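## Task

Get all of the dispenser's beads into the white cup, then set that cup down upright on the dispenser's tray. One or two loose beads on the tray or table are acceptable. It only counts if everything stays put without the robot supporting it, so release the cup and pull the grippers away at the end.

## Robot and tools

Robot: two arms, left_arm and right_arm, mounted on opposite sides of the table. left_arm's base is on the +y side. The names say nothing about which side of a camera image an arm appears on. Each arm has six joints (waist, shoulder, elbow, wrist pitch, wrist yaw, wrist roll) and a parallel gripper.

Frame: all reported poses share one world frame in metres. The origin is the table centre, +z is up, and the table surface sits at z = +0.020. Each arm's state line gives end_effector_position, end_effector_quat_wxyz, and linear (m/s) and angular (rad/s) velocities. The printed position can be slightly wrong, more so at long reach. Gripper axes: the fingers extend along the gripper's +x and close along its y. The reported point lies between the finger pads, roughly 3 to 4 cm short of the fingertips.

The 14-number row, used by both moving tools: left_arm's dx, dy, dz, rx, ry, rz, opening, then right_arm's seven in the same order. Always send all 14, each within [-1, 1], even if one arm stays still. dx..rz are an offset, not a pose. They are expressed in that gripper's own axes. They are counted from the gripper's pose in the most recent result that showed it. Before any such result exists in the scene, or for a second or later call in the same reply, they count from where the robot is when the action begins. Scale: 1.0 equals 0.6 m of translation or 180 degrees of rotation. rx, ry, rz form a single rotation vector. Opening is absolute, not an offset: +1 is fully open (0.088 m), and empty fingers touch near -0.80. Values below that, down to -1, do not close them further. Closing fully takes at least about 0.5 s. Sending zero offsets is not a hold: it drives the arm back to the reference pose. For an arm that should not move, send the offset back to where it belongs in the first call, then zeros.

execute_actions: "actions" holds at most one item. An empty list just reports the current state. An action is {"rows": [...], "steps": n} with 1 to 15 rows and n up to 15 control steps of 1/30 s (default 15). Row k is applied on step k; if rows run out, the last row repeats. Every row is measured from the same reference pose, not chained from the previous row. A wait is {"steps": n}, up to 300, counted from the previous result, so time spent thinking uses some of it. "pictures" (true/false) chooses whether camera images come back. A refused call sends nothing.

move: "target" is one 14-number row as above. "speed" is the top path speed in m/s, 0.002 to 0.5, default 0.25; rotation is capped at twice that in rad/s. Each gripper follows a straight line toward its target, finishing together, in 0.5 to 10 s; longer paths are cut off at 10 s. Rotations take the shorter way. Nothing avoids obstacles or the other arm. Grippers lag and can overshoot the speed, especially with a nearly straight arm. Openings are sent at the start. The result adds a "move:" line with the ending (done, off_target, moving, held, fault) and any limits (paced = the pose was clipped; held = a safety check blocked some steps, after which the arm may jump fast), plus each gripper's distance from its target.

wait: "seconds" 0 to 10; the scene runs with no new commands. zoom_image: "camera" (cam_high, cam_low, cam_left_wrist, cam_right_wrist) and "region" [x0, y0, x1, y1] in pixels from the top-left, at most 504 by 504. show_instructions: no arguments; shows the scene's reference pages (e.g. the dispenser manual). finished_scene: "scene" 1 or 2; ends that scene irreversibly and starts the next.

Control details: each step, the commanded pose is clipped to within 70 mm and 16 degrees of the measured pose; inverse kinematics favours position over orientation. After an action the arm continues only to its last clipped pose, so a far target may need several actions. Friction can leave the gripper short or tilted, and tiny moves may not happen; check the reported pose after each move and correct tilt. "pose unreachable" means the clearance check altered that arm's command; HELD marks steps where a row was not fully sent. A "Hand target" line shows where the controller is currently driving each gripper. The simulation keeps running while you think.

Gripping: grip_measured uses the same scale as opening. To hold something, command roughly 0.07 below the measured value; smaller gaps grip more lightly. Under a firm squeeze, readings can read up to about 0.061 narrower than the pads really are, and each gripper has a small fixed offset of up to about 1 mm. Very thin parts (under 3 mm) get less force. Pads can spike in force at first contact.

Limits: joint ranges (rad) waist -3.054..3.054, shoulder 0..3.142, elbow 0..2.356, wrist pitch -1.571..1.571, wrist yaw -1.571..1.571, wrist roll -3.142..3.142. Load limits (N m): waist 17.4, shoulder 21.6, elbow 21.5, wrist pitch 5.67, wrist yaw 5.65, wrist roll 5.3, including held weight. Exceeding one stops the arm for 10 s (torque fault). Holding loads heats motors: MOTOR HOT appears from 50 °C, and at 95 °C the arm is held (OVER-TEMPERATURE FAULT), possibly going limp if it does not cool.

Avoid: the arms colliding or pressing each other, knocking anything off the table, dropping or slamming the cup, and fast or deep pushes into contact (faster and farther past contact hits harder). Expect occasional tugs on held parts or nudges to loose objects. Cameras: cam_high, cam_low and two wrist cameras, all 504x504, with given calibration.

Each tool is called after "Emit:" as name(argument=value, ...) on one line, values as JSON.

Reference images:

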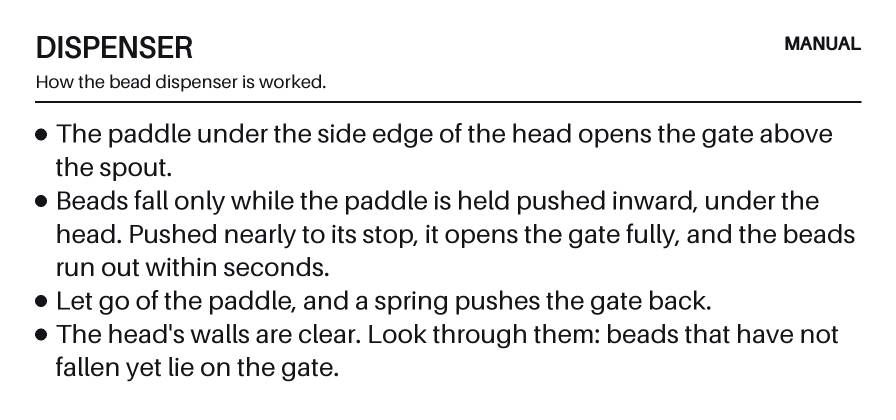

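## Session

Emit:
execute_actions(actions=[])

Scene clock: 0.00 s of 4050.00 s.
left_arm: end_effector_position=(-0.2941, +0.2376, +0.1195) grip_measured=+0.819 end_effector_quat_wxyz=(-0.307, +0.263, -0.875, +0.267) end_effector_velocity=(+0.002, -0.001, -0.001) end_effector_angular_velocity=(+0.004, -0.003, +0.012) | right_arm: end_effector_position=(+0.2072, -0.4803, +0.2446) grip_measured=+0.819 end_effector_quat_wxyz=(+0.578, -0.545, +0.531, +0.295) end_effector_velocity=(-0.002, -0.001, -0.000) end_effector_angular_velocity=(+0.003, +0.011, +0.006)
Joint positions: left_arm=[-0.977  2.078  0.637  0.997 -0.399 -2.57   0.079] | right_arm=[-1.081  1.767  1.57  -1.186  0.313 -1.018  0.079]
Joint velocities: left_arm=[ 0.002 -0.002 -0.002 -0.007 -0.007 -0.007 -0.   ] | right_arm=[-0.002 -0.002 -0.002 -0.007 -0.007 -0.007 -0.   ]
Motor temperatures (°C, as the motors report them): left_arm=[26 23 27 25 24 24] | right_arm=[26 26 27 25 25 26]
Heat: left arm: hottest elbow 27 °C (+0.0 °C/min); right arm: hottest elbow 27 °C (+0.0 °C/min).
Hand target (left_arm): -0.294, +0.238, +0.120; +0.307, -0.263, +0.875, -0.267
Hand target (right_arm): +0.207, -0.480, +0.245; +0.578, -0.545, +0.531, +0.295

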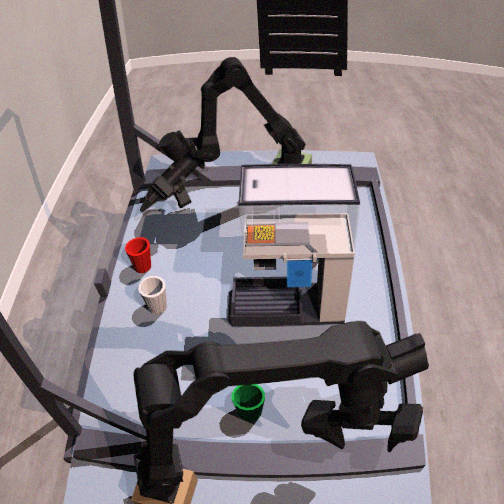

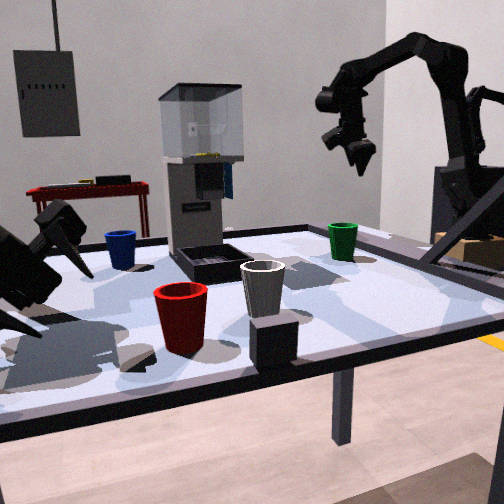

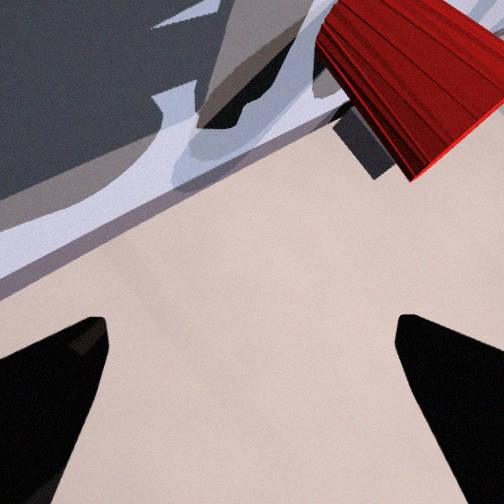

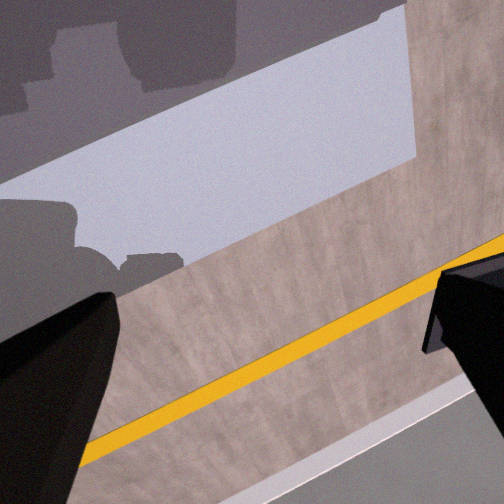

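Emit:
zoom_image(camera="cam_high", region=[100, 150, 400, 350])

Emit:
zoom_image(camera="cam_low", region=[100, 70, 380, 370])

Region (100, 150, 400, 350) of cam_high's 504x504 image, scaled by 1.680, with more detail than that image has.

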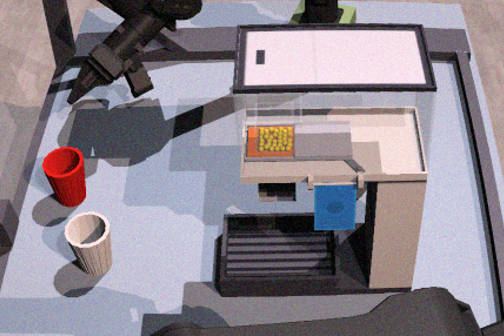

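Region (100, 70, 380, 370) of cam_low's 504x504 image, scaled by 1.680, with more detail than that image has; it fills the left 470 columns of this view, and the rest is white.

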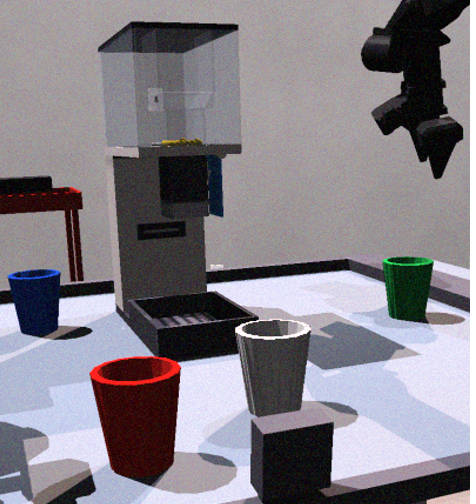

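Emit:
move(target=[0,0,0,0,0,0,1,-0.07,0.755,0.115,-0.029,-0.394,0.134,1], speed=0.3)

Scene clock: 16.37 s of 4050.00 s.
left_arm: end_effector_position=(-0.2941, +0.2376, +0.1195) grip_measured=+0.979 end_effector_quat_wxyz=(-0.307, +0.263, -0.875, +0.267) end_effector_velocity=(-0.001, +0.002, +0.000) end_effector_angular_velocity=(+0.019, +0.012, -0.000) | right_arm: end_effector_position=(-0.2042, -0.2964, +0.1391) grip_measured=+0.979 end_effector_quat_wxyz=(+0.682, -0.172, +0.182, +0.687) end_effector_velocity=(+0.003, +0.002, -0.004) end_effector_angular_velocity=(+0.009, -0.010, -0.028)
Joint positions: left_arm=[-0.977  2.078  0.637  0.997 -0.399 -2.57   0.087] | right_arm=[0.581 0.962 0.075 0.349 0.337 0.213 0.087]
Joint velocities: left_arm=[-0.002 -0.002  0.002 -0.007  0.007 -0.022 -0.   ] | right_arm=[ 0.007  0.051 -0.012  0.066  0.037  0.007 -0.   ]
Motor temperatures (°C, as the motors report them): left_arm=[26 27 28 28 24 24] | right_arm=[26 28 28 26 25 26]
Heat: left arm: hottest elbow 28 °C (+3.7 °C/min); right arm: hottest shoulder 28 °C (+3.7 °C/min).
Hand target (left_arm): -0.294, +0.238, +0.120; +0.307, -0.263, +0.875, -0.267
Hand target (right_arm): -0.203, -0.298, +0.135; +0.684, -0.175, +0.184, +0.684
Off the commanded pose (left_arm): 0.000 m, 0 deg.
Off the commanded pose (right_arm): 0.011 m, 1 deg.
After step 90, 10.23 s passed at rest.
move: off_target (right_arm)
camera_calibration (this result's frames):
cam_right_wrist: T_world_to_cam=[[0.999269, -0.0321198, -0.0207495, 0.202672], [-0.0380866, -0.7876, -0.615009, -0.135476], [0.00341166, 0.615349, -0.788247, 0.366908], [0, 0, 0, 1]] pos_world=[-0.208935, -0.325968, 0.210101]

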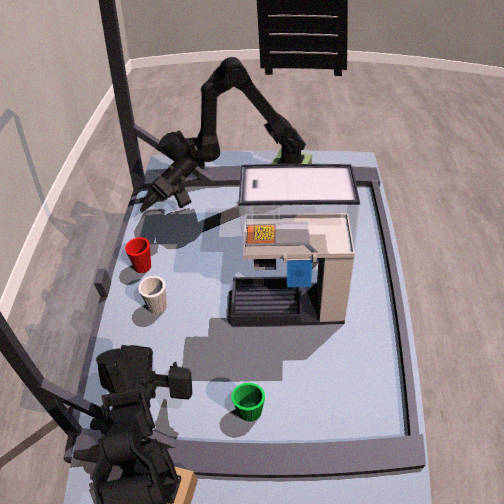

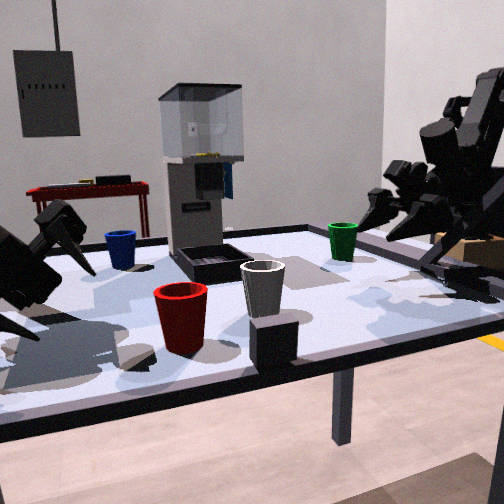

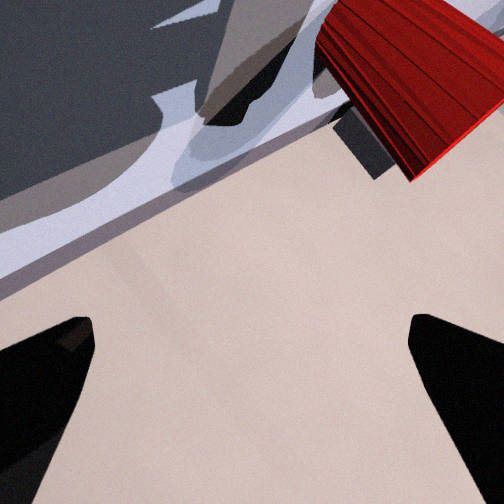

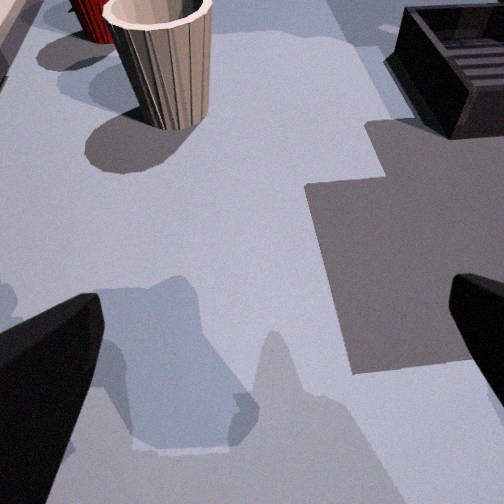

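Emit:
move(target=[0,0,0,0,0,0,1,0.223,0.093,0.03,0,-0.105,0,1])

Scene clock: 21.90 s of 4050.00 s.
left_arm: end_effector_position=(-0.2941, +0.2376, +0.1195) grip_measured=+0.979 end_effector_quat_wxyz=(-0.307, +0.263, -0.875, +0.267) end_effector_velocity=(-0.000, +0.002, +0.002) end_effector_angular_velocity=(+0.006, +0.013, -0.006) | right_arm: end_effector_position=(-0.2614, -0.1729, +0.0901) grip_measured=+0.979 end_effector_quat_wxyz=(+0.703, -0.067, +0.082, +0.704) end_effector_velocity=(-0.001, +0.002, -0.000) end_effector_angular_velocity=(+0.010, -0.000, +0.006)
Joint positions: left_arm=[-0.977  2.078  0.637  0.997 -0.399 -2.57   0.087] | right_arm=[0.627 2.237 0.434 1.569 0.432 0.121 0.087]
Joint velocities: left_arm=[-0.002 -0.007 -0.007  0.007  0.007 -0.007 -0.   ] | right_arm=[-0.002  0.017  0.007  0.022 -0.007 -0.007 -0.   ]
Motor temperatures (°C, as the motors report them): left_arm=[26 27 28 28 24 24] | right_arm=[26 28 28 27 25 26]
Heat: left arm: hottest elbow 28 °C (+2.7 °C/min); right arm: hottest shoulder 28 °C (+2.7 °C/min).
Hand target (left_arm): -0.294, +0.238, +0.120; +0.307, -0.263, +0.875, -0.267
Hand target (right_arm): -0.262, -0.172, +0.089; +0.704, -0.068, +0.079, +0.703
Off the commanded pose (left_arm): 0.000 m, 0 deg.
Off the commanded pose (right_arm): 0.002 m, 2 deg.
joint sent to its limit (right arm) — the command would take joint 4 (wrist pitch) past its upper limit, so that joint was sent only as far as its limit.
After step 90, 1.13 s passed at rest.
move: done
camera_calibration (this result's frames):
cam_right_wrist: T_world_to_cam=[[0.998767, -0.0336192, -0.0365342, 0.263755], [-0.0492372, -0.576154, -0.815857, -0.0188272], [0.00637912, 0.816649, -0.577099, 0.269008], [0, 0, 0, 1]] pos_world=[-0.266072, -0.221665, 0.14952]

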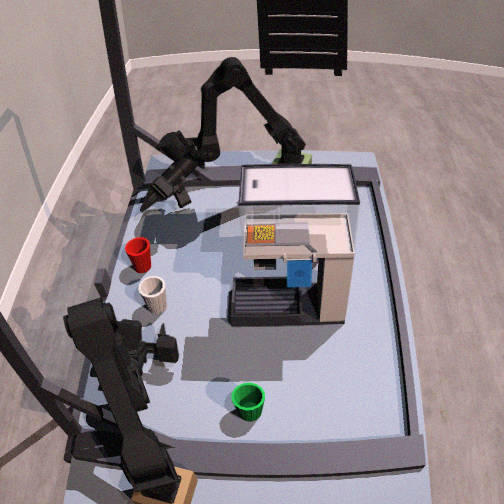

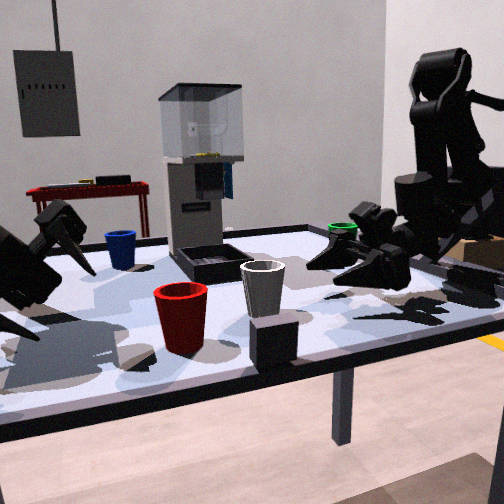

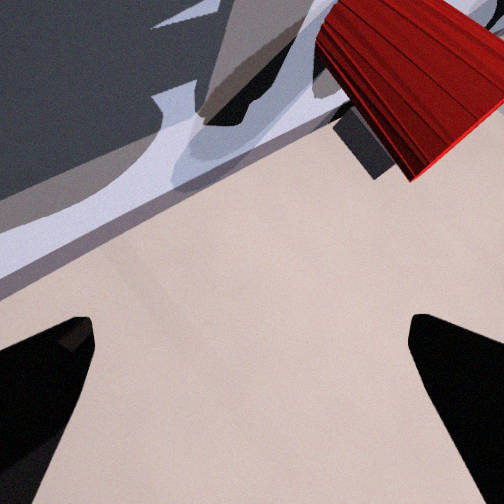

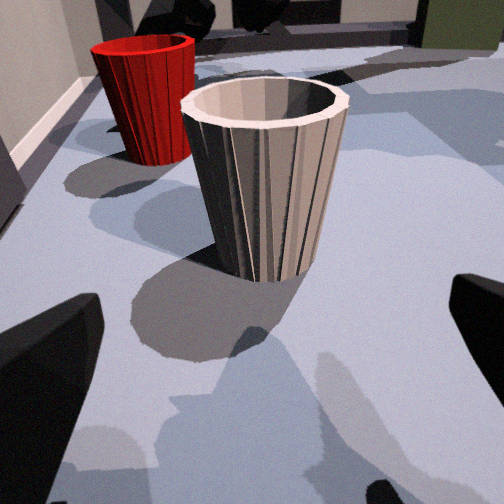

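Emit:
move(target=[0,0,0,0,0,0,1,0.222,0.007,0.022,0,0,0,1], speed=0.12)

Scene clock: 26.43 s of 4050.00 s.
left_arm: end_effector_position=(-0.2941, +0.2376, +0.1195) grip_measured=+0.979 end_effector_quat_wxyz=(-0.307, +0.263, -0.875, +0.267) end_effector_velocity=(+0.002, -0.002, +0.002) end_effector_angular_velocity=(-0.016, -0.000, +0.015) | right_arm: end_effector_position=(-0.2661, -0.0425, +0.0765) grip_measured=+0.979 end_effector_quat_wxyz=(+0.704, -0.066, +0.083, +0.702) end_effector_velocity=(-0.003, +0.003, +0.001) end_effector_angular_velocity=(+0.010, +0.015, +0.017)
Joint positions: left_arm=[-0.977  2.078  0.637  0.997 -0.399 -2.57   0.087] | right_arm=[0.489 2.413 0.973 1.22  0.3   0.09  0.087]
Joint velocities: left_arm=[-0.002 -0.002 -0.002  0.007 -0.022  0.007 -0.001] | right_arm=[-0.002  0.007  0.012  0.007 -0.022  0.007 -0.   ]
Motor temperatures (°C, as the motors report them): left_arm=[26 28 28 29 24 24] | right_arm=[26 28 28 27 25 26]
Heat: left arm: hottest wrist pitch 29 °C (+4.5 °C/min); right arm: hottest shoulder 28 °C (+2.3 °C/min).
Hand target (left_arm): -0.294, +0.238, +0.120; +0.307, -0.263, +0.875, -0.267
Hand target (right_arm): -0.266, -0.040, +0.075; +0.703, -0.068, +0.081, +0.704
Off the commanded pose (left_arm): 0.000 m, 0 deg.
Off the commanded pose (right_arm): 0.003 m, 0 deg.
move: done
camera_calibration (this result's frames):
cam_right_wrist: T_world_to_cam=[[0.998537, -0.0373787, -0.0390668, 0.272349], [-0.0534618, -0.574651, -0.81665, 0.0440398], [0.00807553, 0.817544, -0.575809, 0.155074], [0, 0, 0, 1]] pos_world=[-0.270848, -0.0912921, 0.135898]

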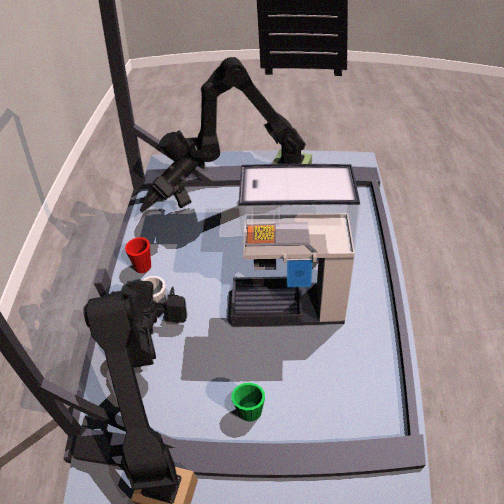

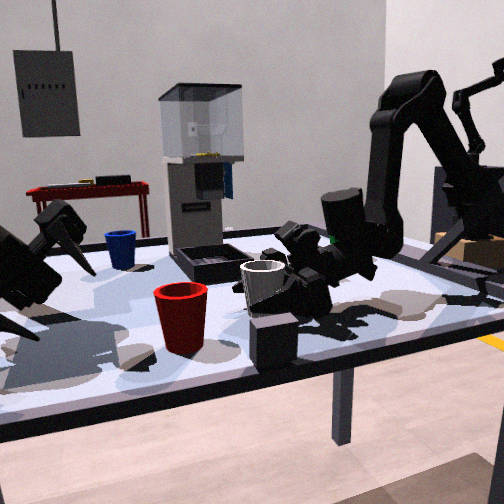

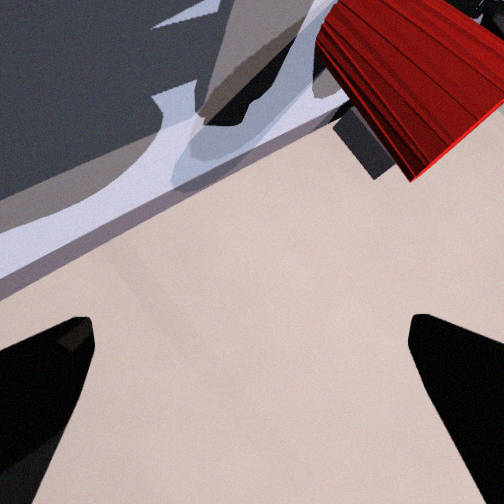

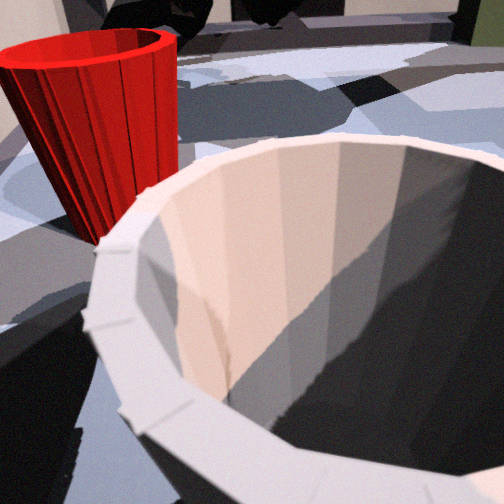

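Emit:
execute_actions(actions=[{"rows":[[0,0,0,0,0,0,1,0,0,0,0,0,0,0.3]],"steps":15}])

Scene clock: 29.00 s of 4050.00 s.
left_arm: end_effector_position=(-0.2941, +0.2376, +0.1195) grip_measured=+0.979 end_effector_quat_wxyz=(-0.307, +0.263, -0.875, +0.267) end_effector_velocity=(+0.004, +0.001, -0.005) end_effector_angular_velocity=(+0.010, -0.022, +0.007) | right_arm: end_effector_position=(-0.2645, -0.0417, +0.0765) grip_measured=+0.318 end_effector_quat_wxyz=(+0.705, -0.065, +0.083, +0.701) end_effector_velocity=(-0.000, -0.000, +0.002) end_effector_angular_velocity=(+0.007, -0.006, -0.003)
Joint positions: left_arm=[-0.977  2.078  0.637  0.997 -0.399 -2.57   0.087] | right_arm=[0.486 2.414 0.975 1.219 0.301 0.09  0.055]
Joint velocities: left_arm=[-0.002 -0.002 -0.007 -0.022 -0.007 -0.007 -0.   ] | right_arm=[ 0.002 -0.002 -0.002  0.007  0.007 -0.007 -0.006]
Motor temperatures (°C, as the motors report them): left_arm=[26 28 28 29 24 24] | right_arm=[26 29 28 28 25 26]
Heat: left arm: hottest wrist pitch 29 °C (+4.1 °C/min); right arm: hottest shoulder 29 °C (+4.1 °C/min).
Hand target (left_arm): -0.294, +0.238, +0.120; +0.307, -0.263, +0.875, -0.267
Hand target (right_arm): -0.266, -0.042, +0.076; +0.704, -0.066, +0.083, +0.702
Off the commanded pose (left_arm): 0.000 m, 0 deg.
Off the commanded pose (right_arm): 0.002 m, 0 deg.
Steps of this call (steps 1 to 62: nothing new was sent; steps 63 to 77: all 15 steps of this action). Readings (end_effector_position):
63: left_arm (-0.2941, +0.2376, +0.1195) | right_arm (-0.2661, -0.0420, +0.0765)
64: left_arm (-0.2941, +0.2376, +0.1195) | right_arm (-0.2661, -0.0420, +0.0765)
66: left_arm (-0.2941, +0.2376, +0.1195) | right_arm (-0.2661, -0.0420, +0.0765)
70: left_arm (-0.2941, +0.2376, +0.1195) | right_arm (-0.2653, -0.0419, +0.0765)
77: the state above
camera_calibration (this result's frames):
cam_right_wrist: T_world_to_cam=[[0.998391, -0.0411774, -0.0389885, 0.270508], [-0.0555834, -0.574423, -0.816669, 0.0439884], [0.0112324, 0.817522, -0.575788, 0.155237], [0, 0, 0, 1]] pos_world=[-0.269371, -0.0905029, 0.135854]

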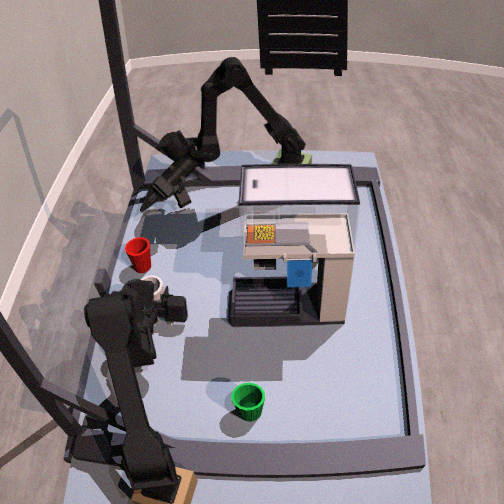

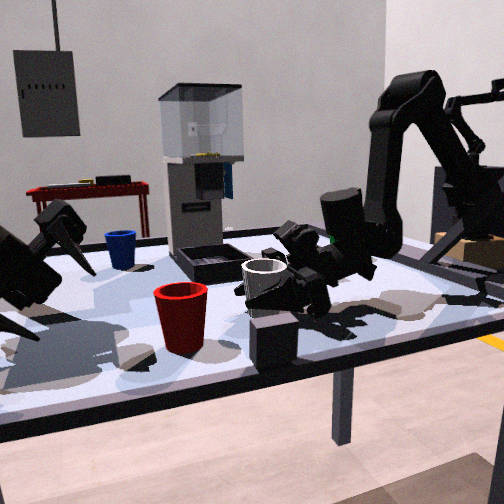

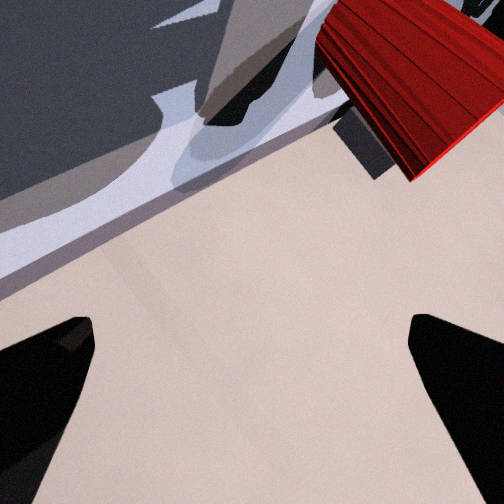

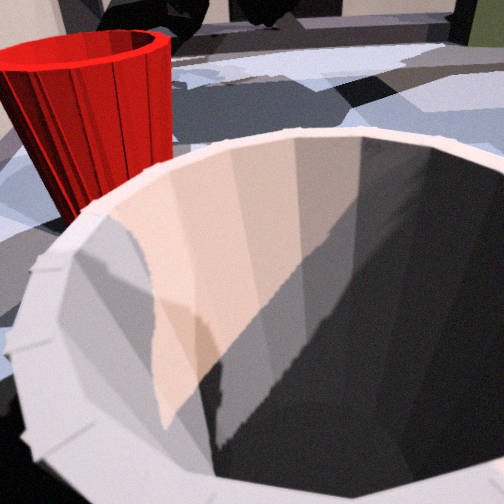

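Emit:
execute_actions(actions=[{"rows":[[0,0,0,0,0,0,1,0,0,0,0,0,0,0.15]],"steps":10}], pictures=false)

Scene clock: 30.53 s of 4050.00 s.
left_arm: end_effector_position=(-0.2941, +0.2376, +0.1195) grip_measured=+0.979 end_effector_quat_wxyz=(-0.307, +0.263, -0.875, +0.267) end_effector_velocity=(+0.002, +0.001, -0.001) end_effector_angular_velocity=(+0.010, -0.001, -0.001) | right_arm: end_effector_position=(-0.2640, -0.0417, +0.0758) grip_measured=+0.227 end_effector_quat_wxyz=(+0.705, -0.067, +0.083, +0.701) end_effector_velocity=(+0.000, -0.000, -0.001) end_effector_angular_velocity=(-0.007, +0.007, +0.003)
Joint positions: left_arm=[-0.977  2.078  0.637  0.997 -0.399 -2.57   0.087] | right_arm=[0.485 2.414 0.975 1.216 0.301 0.09  0.05 ]
Joint velocities: left_arm=[ 0.002 -0.007 -0.007 -0.007  0.007 -0.007 -0.   ] | right_arm=[-0.002 -0.002 -0.002 -0.007 -0.007  0.007 -0.   ]
Motor temperatures (°C, as the motors report them): left_arm=[26 28 28 29 24 24] | right_arm=[26 29 28 28 25 26]
Heat: left arm: hottest wrist pitch 29 °C (+3.9 °C/min); right arm: hottest shoulder 29 °C (+3.9 °C/min).
Hand target (left_arm): -0.294, +0.238, +0.120; +0.307, -0.263, +0.875, -0.267
Hand target (right_arm): -0.264, -0.042, +0.076; +0.705, -0.065, +0.083, +0.701
Off the commanded pose (left_arm): 0.000 m, 0 deg.
Off the commanded pose (right_arm): 0.001 m, 0 deg.
Steps of this call (steps 1 to 36: nothing new was sent; steps 37 to 46: all 10 steps of this action). Readings (end_effector_position):
37: left_arm (-0.2941, +0.2376, +0.1195) | right_arm (-0.2643, -0.0416, +0.0765)
38: left_arm (-0.2941, +0.2376, +0.1195) | right_arm (-0.2643, -0.0416, +0.0765)
40: left_arm (-0.2941, +0.2376, +0.1195) | right_arm (-0.2640, -0.0417, +0.0761)
44: left_arm (-0.2941, +0.2376, +0.1195) | right_arm (-0.2640, -0.0417, +0.0758)
46: the state above

Emit:
move(target=[0,0,0,0,0,0,1,-0.09,0,0.15,0,0,0,0.15], speed=0.15)

Emit:
move(target=[0,0,0,0,0,0,1,-0.2,-0.44,0.045,0,0,0,0.15], speed=0.2)

Scene clock: 35.30 s of 4050.00 s.
left_arm: end_effector_position=(-0.2941, +0.2376, +0.1195) grip_measured=+0.979 end_effector_quat_wxyz=(-0.307, +0.263, -0.875, +0.267) end_effector_velocity=(+0.003, -0.001, -0.002) end_effector_angular_velocity=(-0.000, -0.010, +0.020) | right_arm: end_effector_position=(-0.2618, -0.0734, +0.1664) grip_measured=+0.227 end_effector_quat_wxyz=(+0.703, -0.077, +0.087, +0.701) end_effector_velocity=(+0.002, -0.000, +0.008) end_effector_angular_velocity=(+0.012, -0.005, -0.008)
Joint positions: left_arm=[-0.977  2.078  0.637  0.997 -0.399 -2.57   0.087] | right_arm=[0.505 2.004 0.82  0.939 0.316 0.091 0.05 ]
Joint velocities: left_arm=[-0.002  0.002 -0.002 -0.007 -0.022 -0.007 -0.   ] | right_arm=[-0.002 -0.022 -0.002 -0.007  0.007 -0.007 -0.   ]
Motor temperatures (°C, as the motors report them): left_arm=[26 29 28 30 24 24] | right_arm=[26 30 28 28 25 26]
Heat: left arm: hottest wrist pitch 30 °C (+5.1 °C/min); right arm: hottest shoulder 30 °C (+5.1 °C/min).
Hand target (left_arm): -0.294, +0.238, +0.120; +0.307, -0.263, +0.875, -0.267
Hand target (right_arm): -0.262, -0.075, +0.176; +0.705, -0.067, +0.084, +0.701
Off the commanded pose (left_arm): 0.000 m, 0 deg.
Off the commanded pose (right_arm): 0.009 m, 1 deg.
After step 90, 0.50 s passed at rest.
move: off_target (right_arm)
camera_calibration (this result's frames):
cam_right_wrist: T_world_to_cam=[[0.998893, -0.0381491, -0.0275298, 0.268495], [-0.0447964, -0.59253, -0.804302, 0.0987679], [0.0143712, 0.804645, -0.593582, 0.235779], [0, 0, 0, 1]] pos_world=[-0.267162, -0.120953, 0.226785]

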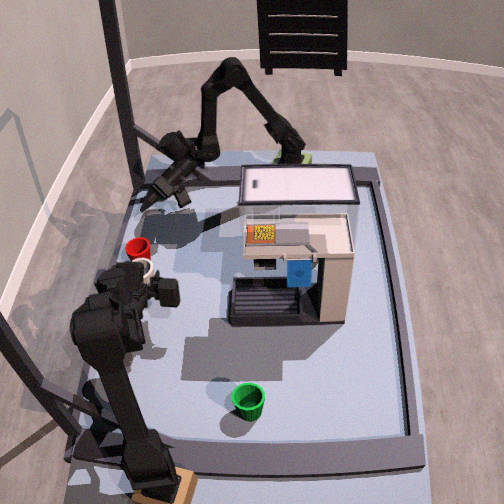

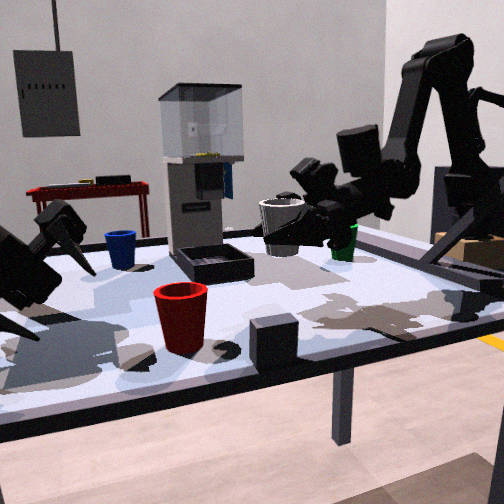

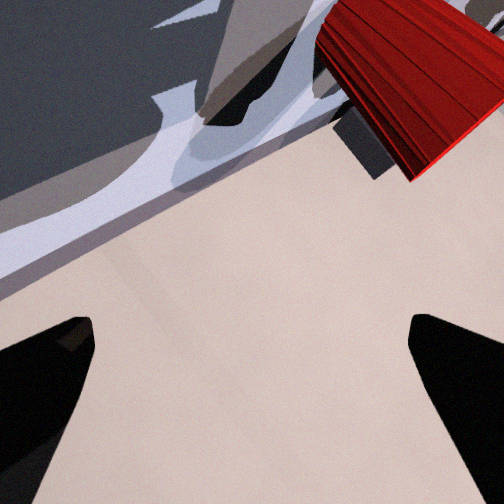

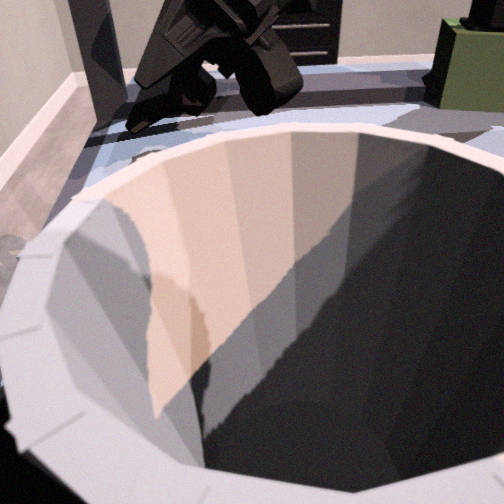

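Scene clock: 37.30 s of 4050.00 s.
left_arm: end_effector_position=(-0.2941, +0.2376, +0.1195) grip_measured=+0.979 end_effector_quat_wxyz=(-0.307, +0.263, -0.875, +0.267) end_effector_velocity=(+0.001, +0.000, -0.001) end_effector_angular_velocity=(+0.004, -0.003, +0.007) | right_arm: end_effector_position=(+0.0009, -0.1870, +0.2049) grip_measured=+0.227 end_effector_quat_wxyz=(+0.704, -0.084, +0.103, +0.698) end_effector_velocity=(-0.002, -0.003, -0.001) end_effector_angular_velocity=(-0.005, +0.002, +0.037)
Joint positions: left_arm=[-0.977  2.078  0.637  0.997 -0.399 -2.57   0.087] | right_arm=[-0.438  1.58   0.544  0.715 -0.59  -0.156  0.05 ]
Joint velocities: left_arm=[-0.002 -0.002 -0.002 -0.007 -0.007 -0.007  0.   ] | right_arm=[-0.017 -0.002  0.002 -0.022 -0.051 -0.022 -0.   ]
Motor temperatures (°C, as the motors report them): left_arm=[26 29 28 30 24 24] | right_arm=[26 30 28 29 25 26]
Heat: left arm: hottest wrist pitch 30 °C (+4.8 °C/min); right arm: hottest shoulder 30 °C (+4.8 °C/min).
Hand target (left_arm): -0.294, +0.238, +0.120; +0.307, -0.263, +0.875, -0.267
Hand target (right_arm): +0.004, -0.184, +0.218; +0.704, -0.082, +0.084, +0.701
Off the commanded pose (left_arm): 0.000 m, 0 deg.
Off the commanded pose (right_arm): 0.012 m, 2 deg.
move: off_target (right_arm)
camera_calibration (this result's frames):
cam_right_wrist: T_world_to_cam=[[0.998167, -0.045779, -0.0395753, 0.00388006], [-0.0594301, -0.618384, -0.783626, 0.0652166], [0.0114008, 0.784541, -0.619972, 0.347884], [0, 0, 0, 1]] pos_world=[-0.00396327, -0.232423, 0.266937]

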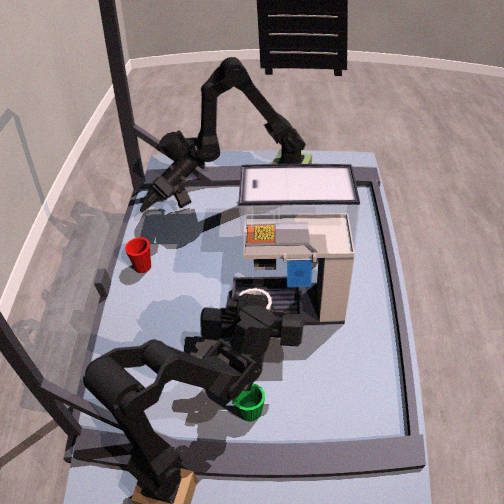

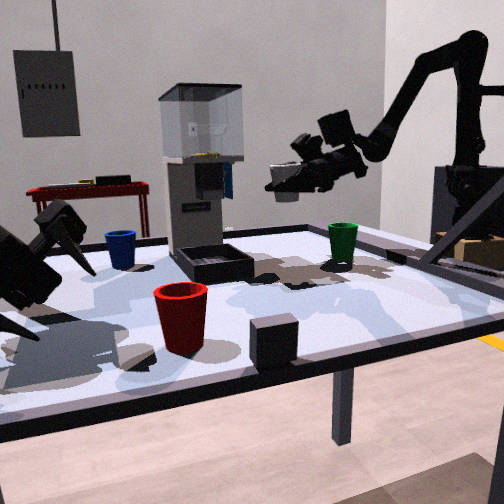

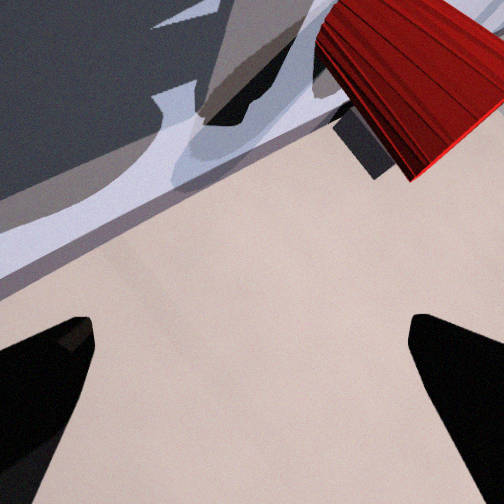

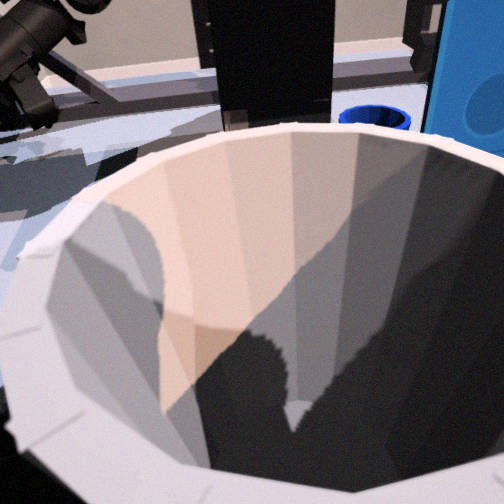

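Emit:
move(target=[0,0,0,0,0,0,1,0.142,0,-0.095,0,-0.017,0,0.15], speed=0.12)

Scene clock: 40.73 s of 4050.00 s.
left_arm: end_effector_position=(-0.2941, +0.2376, +0.1195) grip_measured=+0.979 end_effector_quat_wxyz=(-0.307, +0.263, -0.875, +0.267) end_effector_velocity=(+0.002, -0.002, -0.001) end_effector_angular_velocity=(-0.012, -0.014, +0.015) | right_arm: end_effector_position=(-0.0027, -0.1245, +0.1233) grip_measured=+0.227 end_effector_quat_wxyz=(+0.705, -0.068, +0.091, +0.700) end_effector_velocity=(-0.002, +0.001, -0.003) end_effector_angular_velocity=(-0.001, -0.004, +0.011)
Joint positions: left_arm=[-0.977  2.078  0.637  0.997 -0.399 -2.57   0.087] | right_arm=[-0.316  2.108  0.673  1.178 -0.481 -0.088  0.05 ]
Joint velocities: left_arm=[-0.002  0.002  0.002 -0.007 -0.022  0.007  0.   ] | right_arm=[ 0.002  0.012  0.002  0.007 -0.007 -0.007 -0.   ]
Motor temperatures (°C, as the motors report them): left_arm=[26 30 28 30 24 24] | right_arm=[26 30 29 29 25 26]
Heat: left arm: hottest shoulder 30 °C (+4.4 °C/min); right arm: hottest shoulder 30 °C (+4.4 °C/min).
Hand target (left_arm): -0.294, +0.238, +0.120; +0.307, -0.263, +0.875, -0.267
Hand target (right_arm): -0.001, -0.120, +0.127; +0.706, -0.064, +0.085, +0.700
Off the commanded pose (left_arm): 0.000 m, 0 deg.
Off the commanded pose (right_arm): 0.007 m, 1 deg.
move: done
camera_calibration (this result's frames):
cam_right_wrist: T_world_to_cam=[[0.997987, -0.0428697, -0.0467271, 0.0083214], [-0.0630111, -0.587551, -0.80673, 0.0463928], [0.00712979, 0.808051, -0.589069, 0.247413], [0, 0, 0, 1]] pos_world=[-0.00714539, -0.172307, 0.183559]

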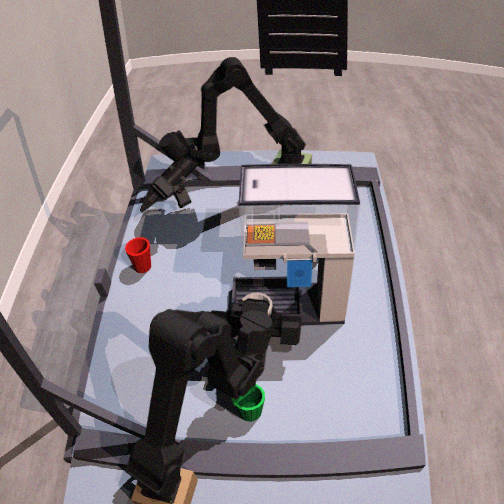

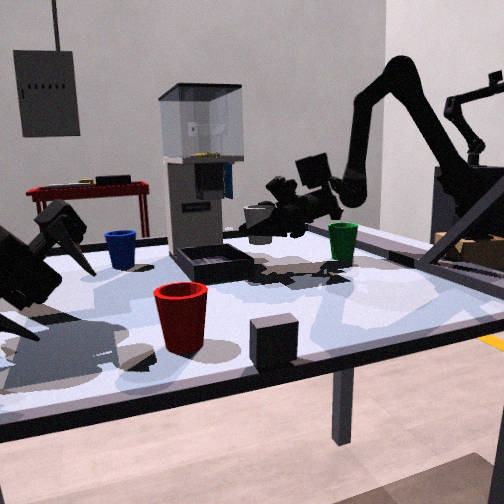

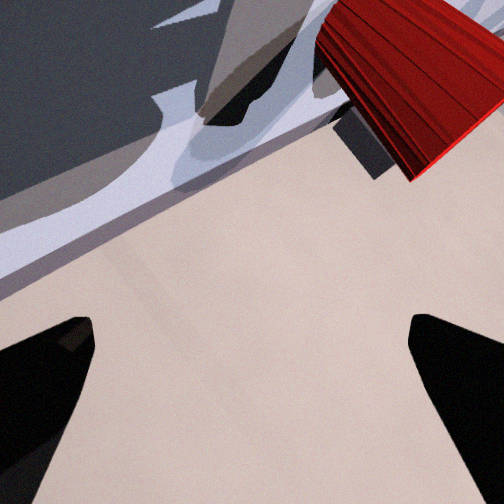

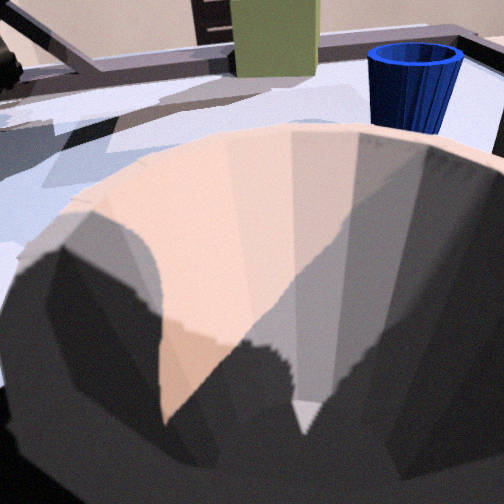

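Emit:
move(target=[0,0,0,0,0,0,1,0.16,-0.003,0.045,0,0,0,0.15], speed=0.06)

Emit:
zoom_image(camera="cam_low", region=[140, 140, 340, 300])

Scene clock: 46.80 s of 4050.00 s.
left_arm: end_effector_position=(-0.2941, +0.2376, +0.1195) grip_measured=+0.979 end_effector_quat_wxyz=(-0.307, +0.263, -0.875, +0.267) end_effector_velocity=(+0.001, +0.000, -0.001) end_effector_angular_velocity=(-0.006, -0.013, +0.001) | right_arm: end_effector_position=(-0.0016, -0.0302, +0.1234) grip_measured=+0.227 end_effector_quat_wxyz=(+0.702, -0.072, +0.097, +0.701) end_effector_velocity=(-0.000, -0.000, -0.002) end_effector_angular_velocity=(-0.017, +0.012, -0.006)
Joint positions: left_arm=[-0.977  2.078  0.637  0.997 -0.399 -2.57   0.087] | right_arm=[-0.207  2.273  1.069  0.946 -0.379 -0.061  0.05 ]
Joint velocities: left_arm=[-0.002 -0.002 -0.002 -0.007 -0.007  0.007 -0.   ] | right_arm=[ 0.002 -0.002  0.002 -0.022  0.007  0.007  0.   ]
Motor temperatures (°C, as the motors report them): left_arm=[26 30 28 31 24 24] | right_arm=[26 31 29 30 25 26]
Heat: left arm: hottest wrist pitch 31 °C (+5.1 °C/min); right arm: hottest shoulder 31 °C (+5.1 °C/min).
Hand target (left_arm): -0.294, +0.238, +0.120; +0.307, -0.263, +0.875, -0.267
Hand target (right_arm): -0.000, -0.025, +0.128; +0.704, -0.068, +0.092, +0.701
Off the commanded pose (left_arm): 0.000 m, 0 deg.
Off the commanded pose (right_arm): 0.007 m, 1 deg.
After step 90, 1.00 s passed at rest.
move: done
camera_calibration (this result's frames):
cam_right_wrist: T_world_to_cam=[[0.998019, -0.0389971, -0.0493783, 0.0116984], [-0.0629002, -0.598405, -0.798721, 0.100553], [0.00159961, 0.800244, -0.599672, 0.172289], [0, 0, 0, 1]] pos_world=[-0.00562597, -0.0772457, 0.184209]

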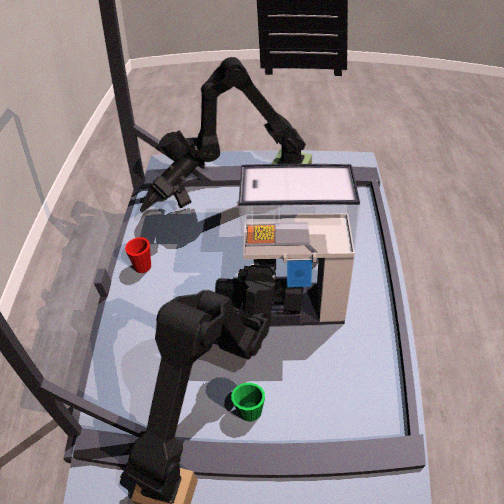

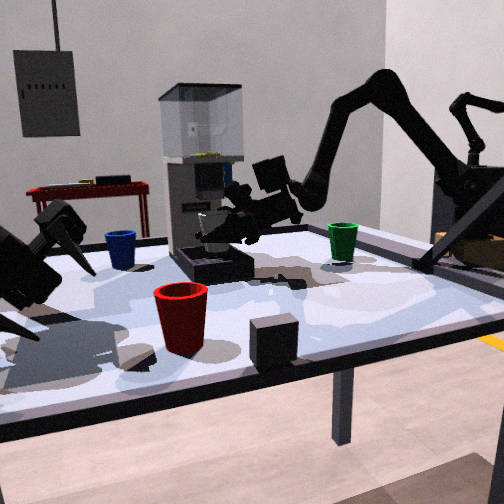

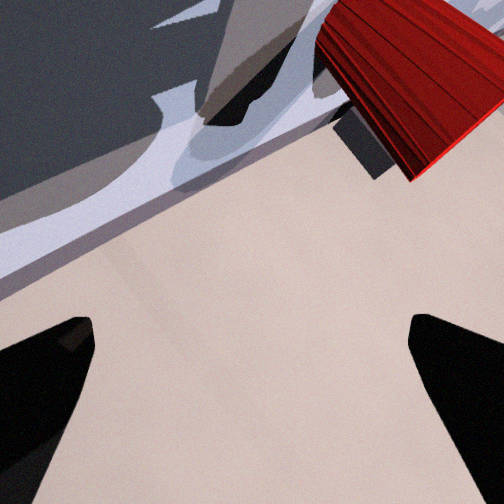

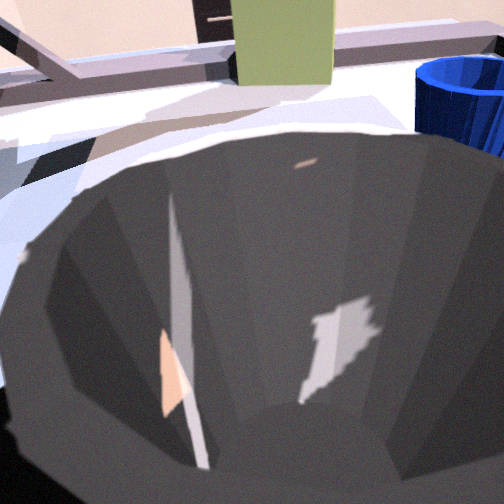

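Region (140, 140, 340, 300) of cam_low's 504x504 image, scaled by 2.520, with more detail than that image has; it fills the top 403 rows of this view, and the rest is white.

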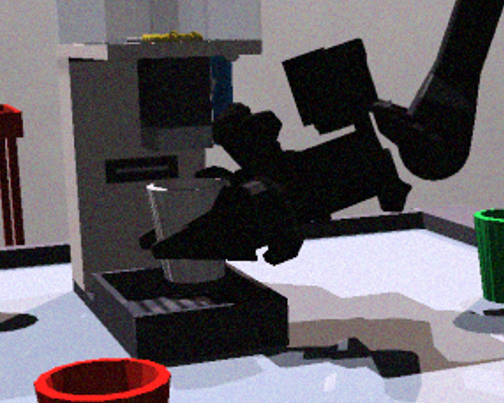

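Emit:
move(target=[0,0,0,0,0,0,1,0.028,0,-0.045,0,0,0,0.15], speed=0.04)

Emit:
zoom_image(camera="cam_low", region=[140, 140, 340, 300])

Scene clock: 49.50 s of 4050.00 s.
left_arm: end_effector_position=(-0.2941, +0.2376, +0.1195) grip_measured=+0.979 end_effector_quat_wxyz=(-0.307, +0.263, -0.875, +0.267) end_effector_velocity=(-0.001, +0.002, -0.000) end_effector_angular_velocity=(+0.007, +0.008, -0.006) | right_arm: end_effector_position=(-0.0028, -0.0225, +0.0967) grip_measured=+0.227 end_effector_quat_wxyz=(+0.702, -0.072, +0.095, +0.702) end_effector_velocity=(-0.005, +0.002, -0.005) end_effector_angular_velocity=(-0.011, -0.015, +0.020)
Joint positions: left_arm=[-0.977  2.078  0.637  0.997 -0.399 -2.57   0.087] | right_arm=[-0.198  2.376  1.11   1.011 -0.373 -0.061  0.05 ]
Joint velocities: left_arm=[-0.002  0.002 -0.002  0.007  0.007 -0.007  0.   ] | right_arm=[ 0.007  0.012  0.007 -0.007 -0.007 -0.022 -0.   ]
Motor temperatures (°C, as the motors report them): left_arm=[26 30 28 31 24 24] | right_arm=[26 31 29 30 25 26]
Heat: left arm: hottest wrist pitch 31 °C (+4.8 °C/min); right arm: hottest shoulder 31 °C (+4.8 °C/min).
Hand target (left_arm): -0.294, +0.238, +0.120; +0.307, -0.263, +0.875, -0.267
Hand target (right_arm): -0.003, -0.021, +0.093; +0.702, -0.072, +0.097, +0.701
Off the commanded pose (left_arm): 0.000 m, 0 deg.
Off the commanded pose (right_arm): 0.004 m, 0 deg.
move: done
camera_calibration (this result's frames):
cam_right_wrist: T_world_to_cam=[[0.998255, -0.0360131, -0.046797, 0.0117348], [-0.0590434, -0.596811, -0.800207, 0.0840083], [0.000888985, 0.801574, -0.597896, 0.150033], [0, 0, 0, 1]] pos_world=[-0.00688757, -0.0697025, 0.157477]

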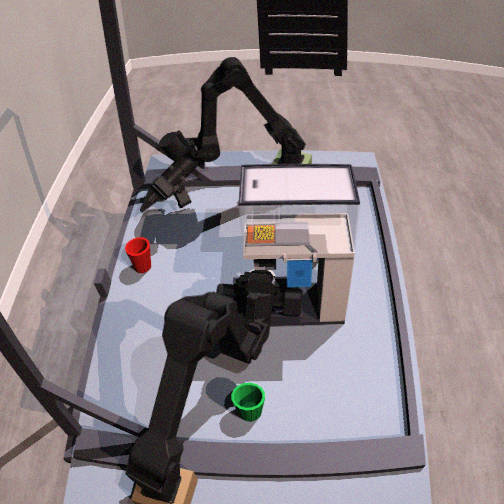

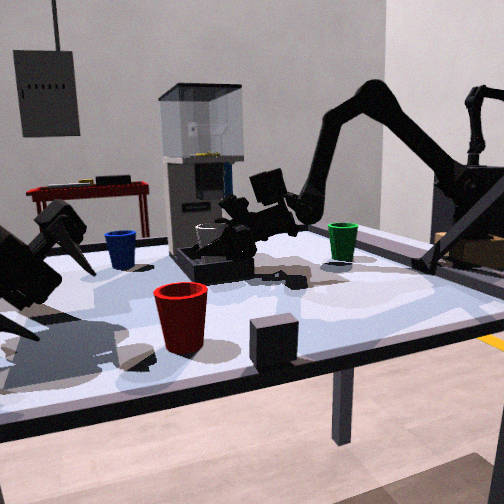

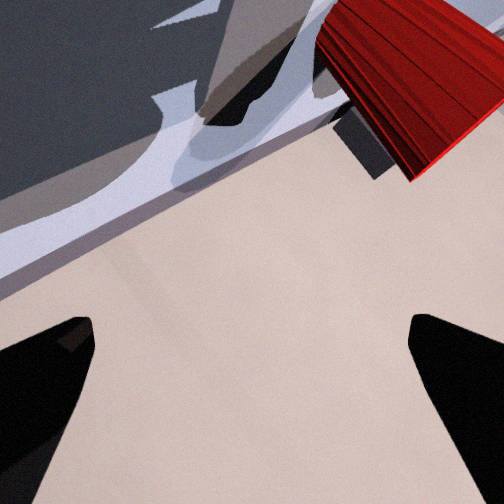

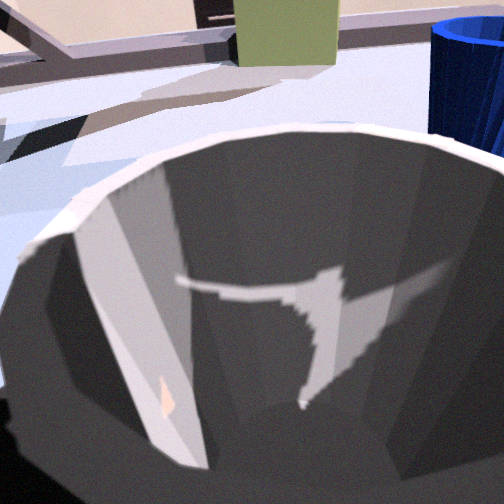

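Region (140, 140, 340, 300) of cam_low's 504x504 image, scaled by 2.520, with more detail than that image has; it fills the top 403 rows of this view, and the rest is white.

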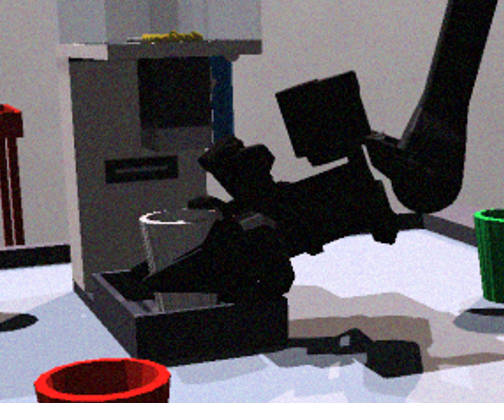

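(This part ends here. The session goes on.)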